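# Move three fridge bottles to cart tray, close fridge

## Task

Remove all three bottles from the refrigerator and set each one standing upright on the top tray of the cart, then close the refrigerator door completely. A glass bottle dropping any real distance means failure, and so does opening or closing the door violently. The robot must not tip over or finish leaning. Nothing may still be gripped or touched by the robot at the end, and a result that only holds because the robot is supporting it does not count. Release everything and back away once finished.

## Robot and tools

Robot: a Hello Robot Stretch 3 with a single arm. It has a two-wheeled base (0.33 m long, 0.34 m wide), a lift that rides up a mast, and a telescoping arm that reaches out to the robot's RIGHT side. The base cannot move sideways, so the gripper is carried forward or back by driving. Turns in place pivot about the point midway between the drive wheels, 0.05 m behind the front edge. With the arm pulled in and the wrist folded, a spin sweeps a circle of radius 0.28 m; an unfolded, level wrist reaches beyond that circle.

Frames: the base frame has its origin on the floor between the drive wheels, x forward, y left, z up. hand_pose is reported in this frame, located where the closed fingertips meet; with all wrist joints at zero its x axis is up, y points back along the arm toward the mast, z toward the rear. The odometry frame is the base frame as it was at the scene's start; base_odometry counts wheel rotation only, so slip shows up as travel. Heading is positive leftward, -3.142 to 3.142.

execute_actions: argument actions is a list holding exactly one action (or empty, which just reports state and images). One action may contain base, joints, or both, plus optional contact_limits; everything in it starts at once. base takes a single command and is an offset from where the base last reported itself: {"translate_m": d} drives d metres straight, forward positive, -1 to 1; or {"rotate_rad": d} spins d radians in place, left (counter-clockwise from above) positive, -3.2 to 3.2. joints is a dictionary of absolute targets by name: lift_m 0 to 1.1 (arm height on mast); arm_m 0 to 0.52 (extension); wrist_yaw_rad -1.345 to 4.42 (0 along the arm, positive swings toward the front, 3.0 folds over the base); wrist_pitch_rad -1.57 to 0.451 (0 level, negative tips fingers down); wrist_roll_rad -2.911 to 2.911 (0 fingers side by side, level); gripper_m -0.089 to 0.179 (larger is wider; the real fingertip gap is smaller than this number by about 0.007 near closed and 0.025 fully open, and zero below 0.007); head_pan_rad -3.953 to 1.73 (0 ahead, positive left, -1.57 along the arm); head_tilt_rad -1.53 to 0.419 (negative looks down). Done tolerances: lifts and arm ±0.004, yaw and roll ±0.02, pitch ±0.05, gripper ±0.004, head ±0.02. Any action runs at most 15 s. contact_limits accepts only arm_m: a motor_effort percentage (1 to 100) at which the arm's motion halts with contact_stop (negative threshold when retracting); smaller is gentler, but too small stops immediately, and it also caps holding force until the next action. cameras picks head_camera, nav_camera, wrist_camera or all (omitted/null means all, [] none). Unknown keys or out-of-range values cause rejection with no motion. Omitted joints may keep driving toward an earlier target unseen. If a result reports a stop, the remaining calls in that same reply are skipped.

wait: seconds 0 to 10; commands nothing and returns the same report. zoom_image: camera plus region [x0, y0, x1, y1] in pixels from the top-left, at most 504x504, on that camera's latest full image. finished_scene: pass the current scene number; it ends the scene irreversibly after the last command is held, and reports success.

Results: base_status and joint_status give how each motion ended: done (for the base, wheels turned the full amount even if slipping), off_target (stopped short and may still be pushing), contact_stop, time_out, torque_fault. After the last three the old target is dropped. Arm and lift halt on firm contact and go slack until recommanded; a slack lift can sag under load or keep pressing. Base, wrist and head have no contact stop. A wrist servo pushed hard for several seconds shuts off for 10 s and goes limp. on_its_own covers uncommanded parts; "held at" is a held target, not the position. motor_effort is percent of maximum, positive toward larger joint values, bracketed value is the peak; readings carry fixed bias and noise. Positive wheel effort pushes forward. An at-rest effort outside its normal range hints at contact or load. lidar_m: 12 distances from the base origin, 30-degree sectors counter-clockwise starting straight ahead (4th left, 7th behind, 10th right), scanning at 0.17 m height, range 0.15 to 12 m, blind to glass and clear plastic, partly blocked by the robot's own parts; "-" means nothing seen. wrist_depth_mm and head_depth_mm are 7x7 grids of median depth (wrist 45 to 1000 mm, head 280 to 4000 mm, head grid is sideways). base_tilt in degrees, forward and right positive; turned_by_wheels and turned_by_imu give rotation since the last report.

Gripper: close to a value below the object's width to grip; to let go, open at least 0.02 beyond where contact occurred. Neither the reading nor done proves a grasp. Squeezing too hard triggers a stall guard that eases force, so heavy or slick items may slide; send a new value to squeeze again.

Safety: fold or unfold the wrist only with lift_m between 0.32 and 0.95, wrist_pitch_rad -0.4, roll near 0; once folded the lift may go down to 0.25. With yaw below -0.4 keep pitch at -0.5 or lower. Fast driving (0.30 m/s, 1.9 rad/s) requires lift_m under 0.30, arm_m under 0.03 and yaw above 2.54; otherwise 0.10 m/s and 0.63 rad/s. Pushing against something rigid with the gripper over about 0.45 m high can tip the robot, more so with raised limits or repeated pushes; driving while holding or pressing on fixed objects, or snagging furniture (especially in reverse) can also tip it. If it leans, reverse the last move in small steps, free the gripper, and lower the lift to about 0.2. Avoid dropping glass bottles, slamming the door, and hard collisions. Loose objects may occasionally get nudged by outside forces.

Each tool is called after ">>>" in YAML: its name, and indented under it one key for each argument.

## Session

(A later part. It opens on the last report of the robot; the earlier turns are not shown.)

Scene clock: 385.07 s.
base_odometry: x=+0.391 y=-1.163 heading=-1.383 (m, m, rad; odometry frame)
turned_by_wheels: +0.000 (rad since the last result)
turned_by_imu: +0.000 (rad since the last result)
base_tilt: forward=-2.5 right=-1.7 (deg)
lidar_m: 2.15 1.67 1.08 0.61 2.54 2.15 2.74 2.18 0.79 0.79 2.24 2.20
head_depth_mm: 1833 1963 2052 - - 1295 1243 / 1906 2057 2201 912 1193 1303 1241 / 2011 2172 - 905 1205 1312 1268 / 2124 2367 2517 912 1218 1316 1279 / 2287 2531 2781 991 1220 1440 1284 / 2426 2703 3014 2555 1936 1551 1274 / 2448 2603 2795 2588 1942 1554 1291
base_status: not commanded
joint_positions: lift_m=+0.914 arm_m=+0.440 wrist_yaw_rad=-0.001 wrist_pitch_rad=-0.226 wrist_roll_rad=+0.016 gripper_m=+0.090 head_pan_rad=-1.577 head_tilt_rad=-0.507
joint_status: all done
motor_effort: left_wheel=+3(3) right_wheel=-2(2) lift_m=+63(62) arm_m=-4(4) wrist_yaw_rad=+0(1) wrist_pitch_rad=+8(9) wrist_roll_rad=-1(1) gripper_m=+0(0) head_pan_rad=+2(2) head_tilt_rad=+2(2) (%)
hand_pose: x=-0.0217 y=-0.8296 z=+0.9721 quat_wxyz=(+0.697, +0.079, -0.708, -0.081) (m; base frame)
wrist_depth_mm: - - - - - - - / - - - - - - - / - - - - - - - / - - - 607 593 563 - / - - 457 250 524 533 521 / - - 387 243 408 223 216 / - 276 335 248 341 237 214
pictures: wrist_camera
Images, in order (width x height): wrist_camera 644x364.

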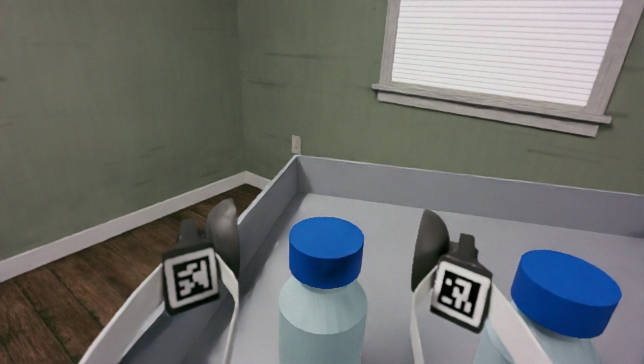

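>>> execute_actions:
  actions:
    - {"base": {"rotate_rad": -2.74}, "joints": {"lift_m": 0.45, "arm_m": 0.33, "wrist_pitch_rad": 0.12, "gripper_m": 0.0, "head_pan_rad": -1.65, "head_tilt_rad": -0.8}}

Scene clock: 392.80 s.
base_odometry: x=+0.391 y=-1.163 heading=+2.161 (m, m, rad; odometry frame)
turned_by_wheels: -2.740 (rad since the last result)
turned_by_imu: -2.803 (rad since the last result)
base_tilt: forward=-2.5 right=-1.6 (deg)
lidar_m: 2.24 0.81 0.79 0.83 2.20 2.25 1.73 1.08 0.62 0.61 2.57 2.14
head_depth_mm: 594 719 904 1237 1466 1280 1132 / 534 631 772 1000 1389 1279 1140 / 521 595 703 861 1142 1265 1121 / 2271 2560 2176 1776 1389 1287 1139 / 2589 2730 2153 1767 1484 1295 1133 / 2543 2713 2187 1786 1498 1290 1148 / 2399 2597 2172 1787 1511 1292 1140
base_status: done
joint_positions: lift_m=+0.451 arm_m=+0.330 wrist_yaw_rad=+0.000 wrist_pitch_rad=+0.092 wrist_roll_rad=+0.016 gripper_m=+0.000 head_pan_rad=-1.643 head_tilt_rad=-0.790
joint_status: all done
motor_effort: left_wheel=+3(10) right_wheel=-3(8) lift_m=+19(62) arm_m=-3(3) wrist_yaw_rad=-1(1) wrist_pitch_rad=+9(9) wrist_roll_rad=-1(1) gripper_m=-3(96) head_pan_rad=-3(10) head_tilt_rad=-4(19) (%)
hand_pose: x=-0.0215 y=-0.7326 z=+0.5889 quat_wxyz=(+0.701, -0.032, -0.712, +0.032) (m; base frame)
wrist_depth_mm: - - - - - - - / - - - - - - - / - - - - - - - / - - - - - - - / - - - - - - - / - - - - - - - / - - - - - - -
pictures: head_camera (sideways: a quarter turn clockwise sets it upright), nav_camera (sideways: a quarter turn counterclockwise sets it upright), wrist_camera
Images, in order (width x height): head_camera 896x504, nav_camera 672x504, wrist_camera 644x364.

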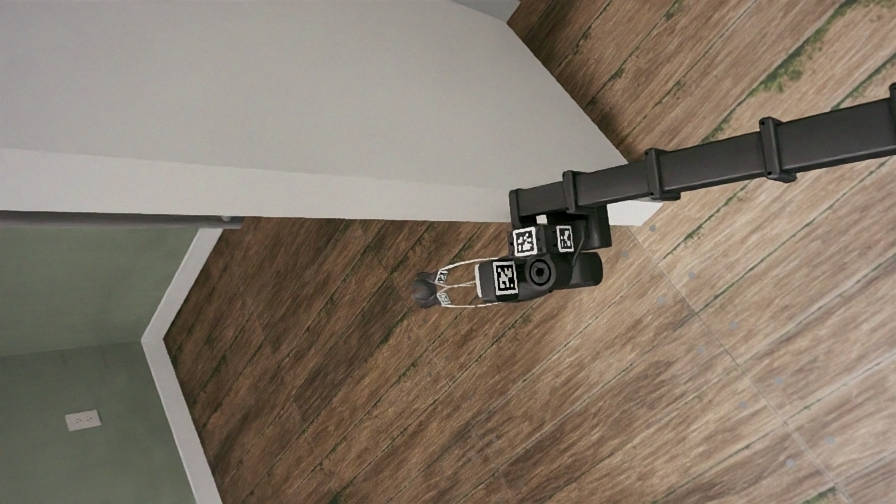

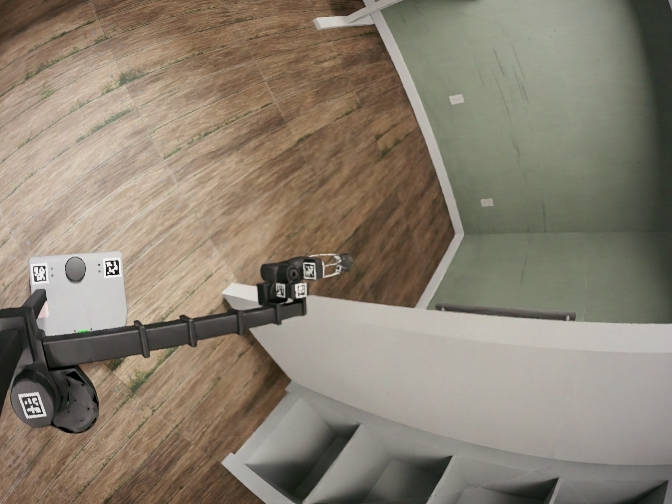

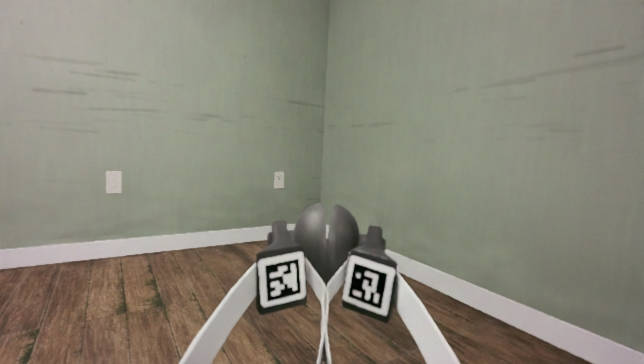

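>>> execute_actions:
  actions:
    - {"base": {"translate_m": -0.37}, "joints": {"arm_m": 0.2, "wrist_yaw_rad": -0.28, "head_pan_rad": -1.8}}

Scene clock: 409.90 s.
base_odometry: x=+0.596 y=-1.470 heading=+2.161 (m, m, rad; odometry frame)
turned_by_wheels: +0.000 (rad since the last result)
turned_by_imu: -0.001 (rad since the last result)
base_tilt: forward=-2.5 right=-1.6 (deg)
lidar_m: 2.57 1.02 0.99 2.10 2.00 2.00 1.40 0.70 0.71 0.94 2.78 2.43
head_depth_mm: 630 706 799 923 1089 1260 1133 / 679 768 878 1035 1247 1284 1143 / 729 838 971 1163 1399 1311 1111 / 801 922 1092 1382 1509 1244 1140 / 1704 2009 2149 1765 1531 1259 1144 / 1905 2251 2170 1755 1492 1291 1130 / 2113 2492 2161 1783 1498 1298 1143
base_status: done
joint_positions: lift_m=+0.451 arm_m=+0.200 wrist_yaw_rad=-0.279 wrist_pitch_rad=+0.092 wrist_roll_rad=+0.016 gripper_m=+0.000 head_pan_rad=-1.793 head_tilt_rad=-0.791
joint_status: all done
motor_effort: left_wheel=+3(28) right_wheel=-3(31) lift_m=+20(20) arm_m=-4(5) wrist_yaw_rad=-1(52) wrist_pitch_rad=+8(9) wrist_roll_rad=-1(1) gripper_m=-2(7) head_pan_rad=-3(14) head_tilt_rad=-3(4) (%)
hand_pose: x=-0.0923 y=-0.5927 z=+0.5890 quat_wxyz=(+0.699, -0.131, -0.700, -0.065) (m; base frame)
wrist_depth_mm: - - - - 443 372 320 / - - - - 445 369 323 / - - - - 452 373 323 / - - - - 453 378 324 / - - - - 455 380 326 / - - - - 442 382 325 / - - - - 475 386 329
pictures: head_camera (sideways: a quarter turn clockwise sets it upright), nav_camera (sideways: a quarter turn counterclockwise sets it upright), wrist_camera
Images, in order (width x height): head_camera 896x504, nav_camera 672x504, wrist_camera 644x364.

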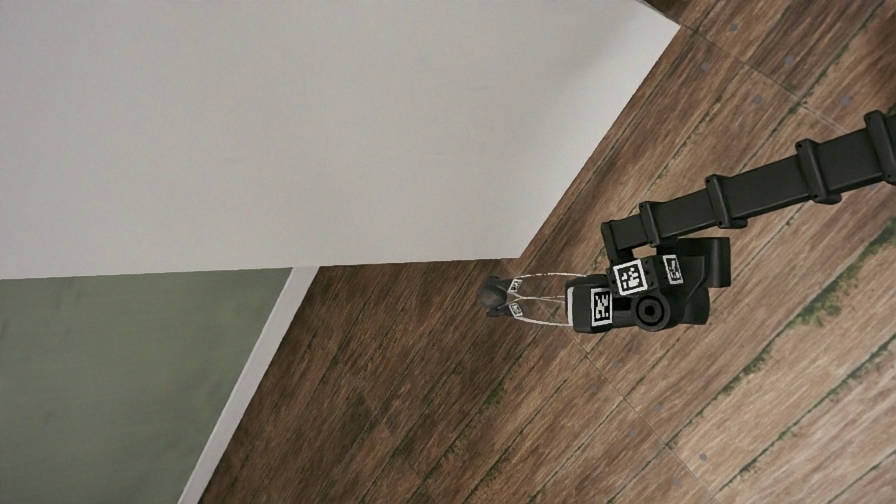

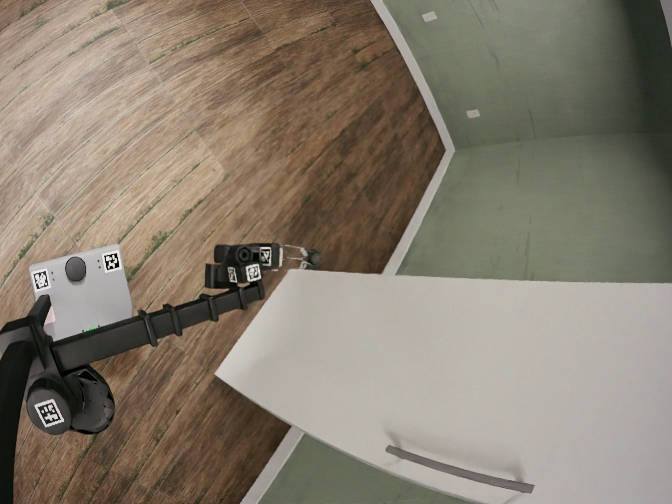

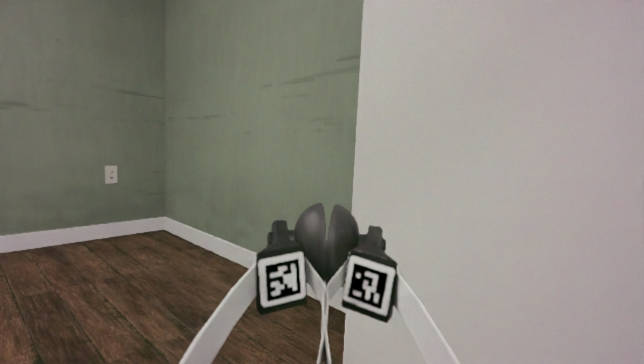

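>>> execute_actions:
  actions: []

Scene clock: 410.70 s.
base_odometry: x=+0.596 y=-1.470 heading=+2.161 (m, m, rad; odometry frame)
turned_by_wheels: +0.000 (rad since the last result)
turned_by_imu: +0.000 (rad since the last result)
base_tilt: forward=-2.5 right=-1.7 (deg)
lidar_m: 2.57 1.02 0.99 2.10 2.00 2.00 1.40 0.70 0.71 0.94 2.77 2.43
head_depth_mm: 631 702 795 923 1100 1261 1136 / 677 762 877 1026 1247 1276 1143 / 731 835 970 1161 1394 1309 1118 / 798 922 1090 1377 1503 1239 1136 / 1708 1998 2168 1775 1519 1261 1140 / 1893 2263 2178 1774 1497 1301 1139 / 2118 2505 2179 1769 1502 1301 1137
base_status: done
joint_positions: lift_m=+0.451 arm_m=+0.200 wrist_yaw_rad=-0.279 wrist_pitch_rad=+0.092 wrist_roll_rad=+0.016 gripper_m=+0.000 head_pan_rad=-1.793 head_tilt_rad=-0.791
joint_status: all done
motor_effort: left_wheel=+3(28) right_wheel=-3(31) lift_m=+20(20) arm_m=-4(5) wrist_yaw_rad=-1(52) wrist_pitch_rad=+9(9) wrist_roll_rad=-1(1) gripper_m=-2(7) head_pan_rad=-2(14) head_tilt_rad=-3(4) (%)
hand_pose: x=-0.0923 y=-0.5927 z=+0.5890 quat_wxyz=(+0.699, -0.131, -0.700, -0.065) (m; base frame)
wrist_depth_mm: - - - - 444 373 318 / - - - - 447 373 323 / - - - - 451 375 321 / - - - - 452 381 324 / - - - - 454 380 326 / - - - - 439 384 329 / - - - - 475 385 329
pictures: head_camera (sideways: a quarter turn clockwise sets it upright), nav_camera (sideways: a quarter turn counterclockwise sets it upright), wrist_camera
Images, in order (width x height): head_camera 896x504, nav_camera 672x504, wrist_camera 644x364.

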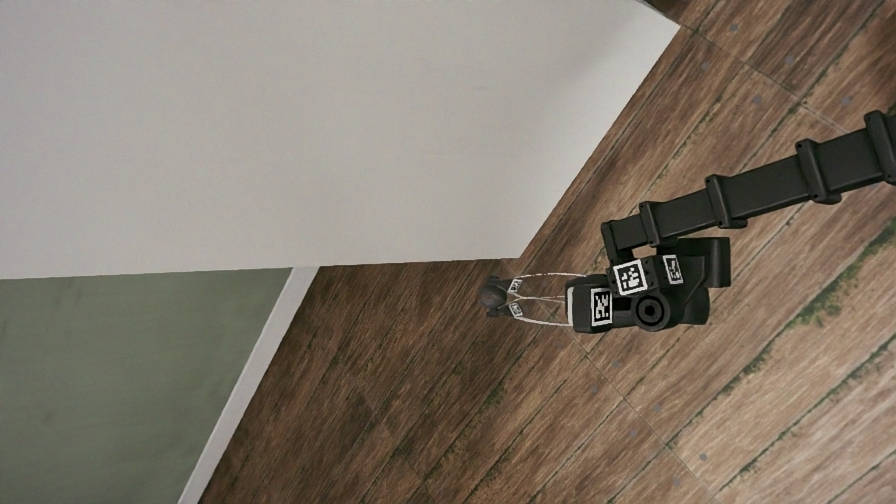

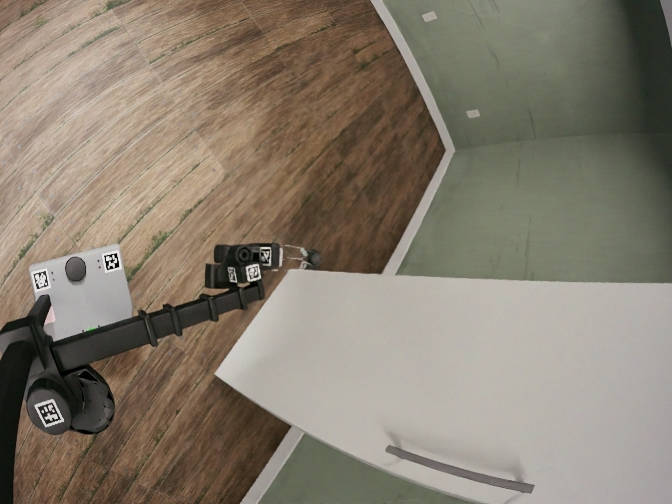

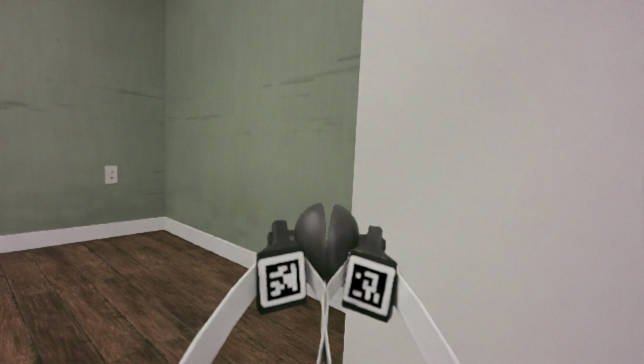

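>>> zoom_image:
  camera: "nav_camera"
  region: [200, 340, 420, 504]

>>> execute_actions:
  actions:
    - {"joints": {"head_pan_rad": 0.7, "head_tilt_rad": -0.4}}
  cameras: ["head_camera"]

Region (200, 340, 420, 504) of nav_camera's 672x504 image, scaled by 2.291, with more detail than that image has; it fills the top 376 rows of this view, and the rest is white.

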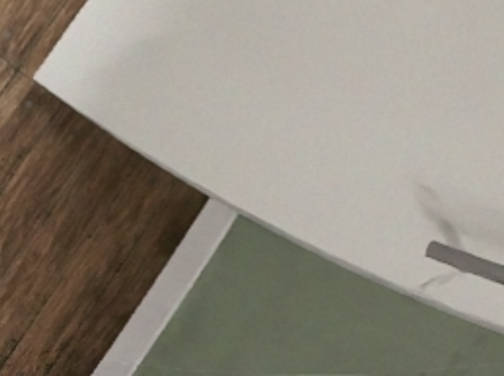

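Scene clock: 424.20 s.
base_odometry: x=+0.596 y=-1.470 heading=+2.161 (m, m, rad; odometry frame)
turned_by_wheels: +0.000 (rad since the last result)
turned_by_imu: +0.000 (rad since the last result)
base_tilt: forward=-2.5 right=-1.7 (deg)
lidar_m: 2.57 1.02 0.99 2.11 2.00 2.01 1.40 0.70 0.71 0.94 2.78 2.44
head_depth_mm: 2049 2226 2411 2615 2144 1648 1352 / 2044 2231 2398 1267 1982 1602 1365 / 2086 2248 2378 1346 1502 1524 1357 / 2097 2247 2397 1206 1431 1522 1360 / 2092 2252 2410 1142 1384 1491 1348 / 2104 2271 2441 1095 1339 1541 1360 / 2125 2354 2512 2678 2215 1687 1367
base_status: not commanded
joint_positions: lift_m=+0.451 arm_m=+0.200 wrist_yaw_rad=-0.279 wrist_pitch_rad=+0.092 wrist_roll_rad=+0.016 gripper_m=+0.000 head_pan_rad=+0.693 head_tilt_rad=-0.409
joint_status: all done
motor_effort: left_wheel=+4(4) right_wheel=-3(2) lift_m=+20(20) arm_m=-3(4) wrist_yaw_rad=-1(1) wrist_pitch_rad=+8(9) wrist_roll_rad=-1(1) gripper_m=-3(3) head_pan_rad=+2(28) head_tilt_rad=+2(19) (%)
hand_pose: x=-0.0923 y=-0.5927 z=+0.5890 quat_wxyz=(+0.699, -0.131, -0.700, -0.065) (m; base frame)
wrist_depth_mm: - - - - 444 371 316 / - - - - 447 372 320 / - - - - 449 376 324 / - - - - 449 377 325 / - - - - 451 380 327 / - - - - 442 379 328 / - - - - 479 385 328
pictures: head_camera (sideways: a quarter turn clockwise sets it upright)
Images, in order (width x height): head_camera 896x504.

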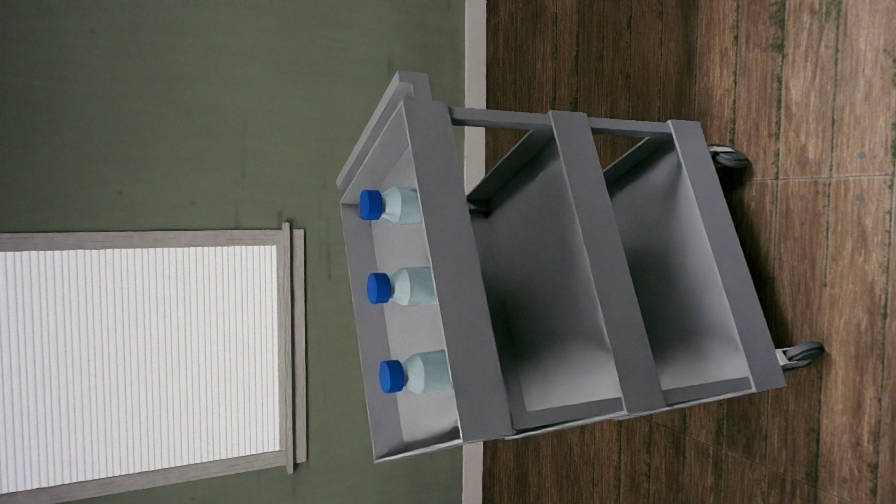

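All three bottles are upright in the tray and the door is shut.

>>> finished_scene:
  scene: 2

The scene is finished: the task was done.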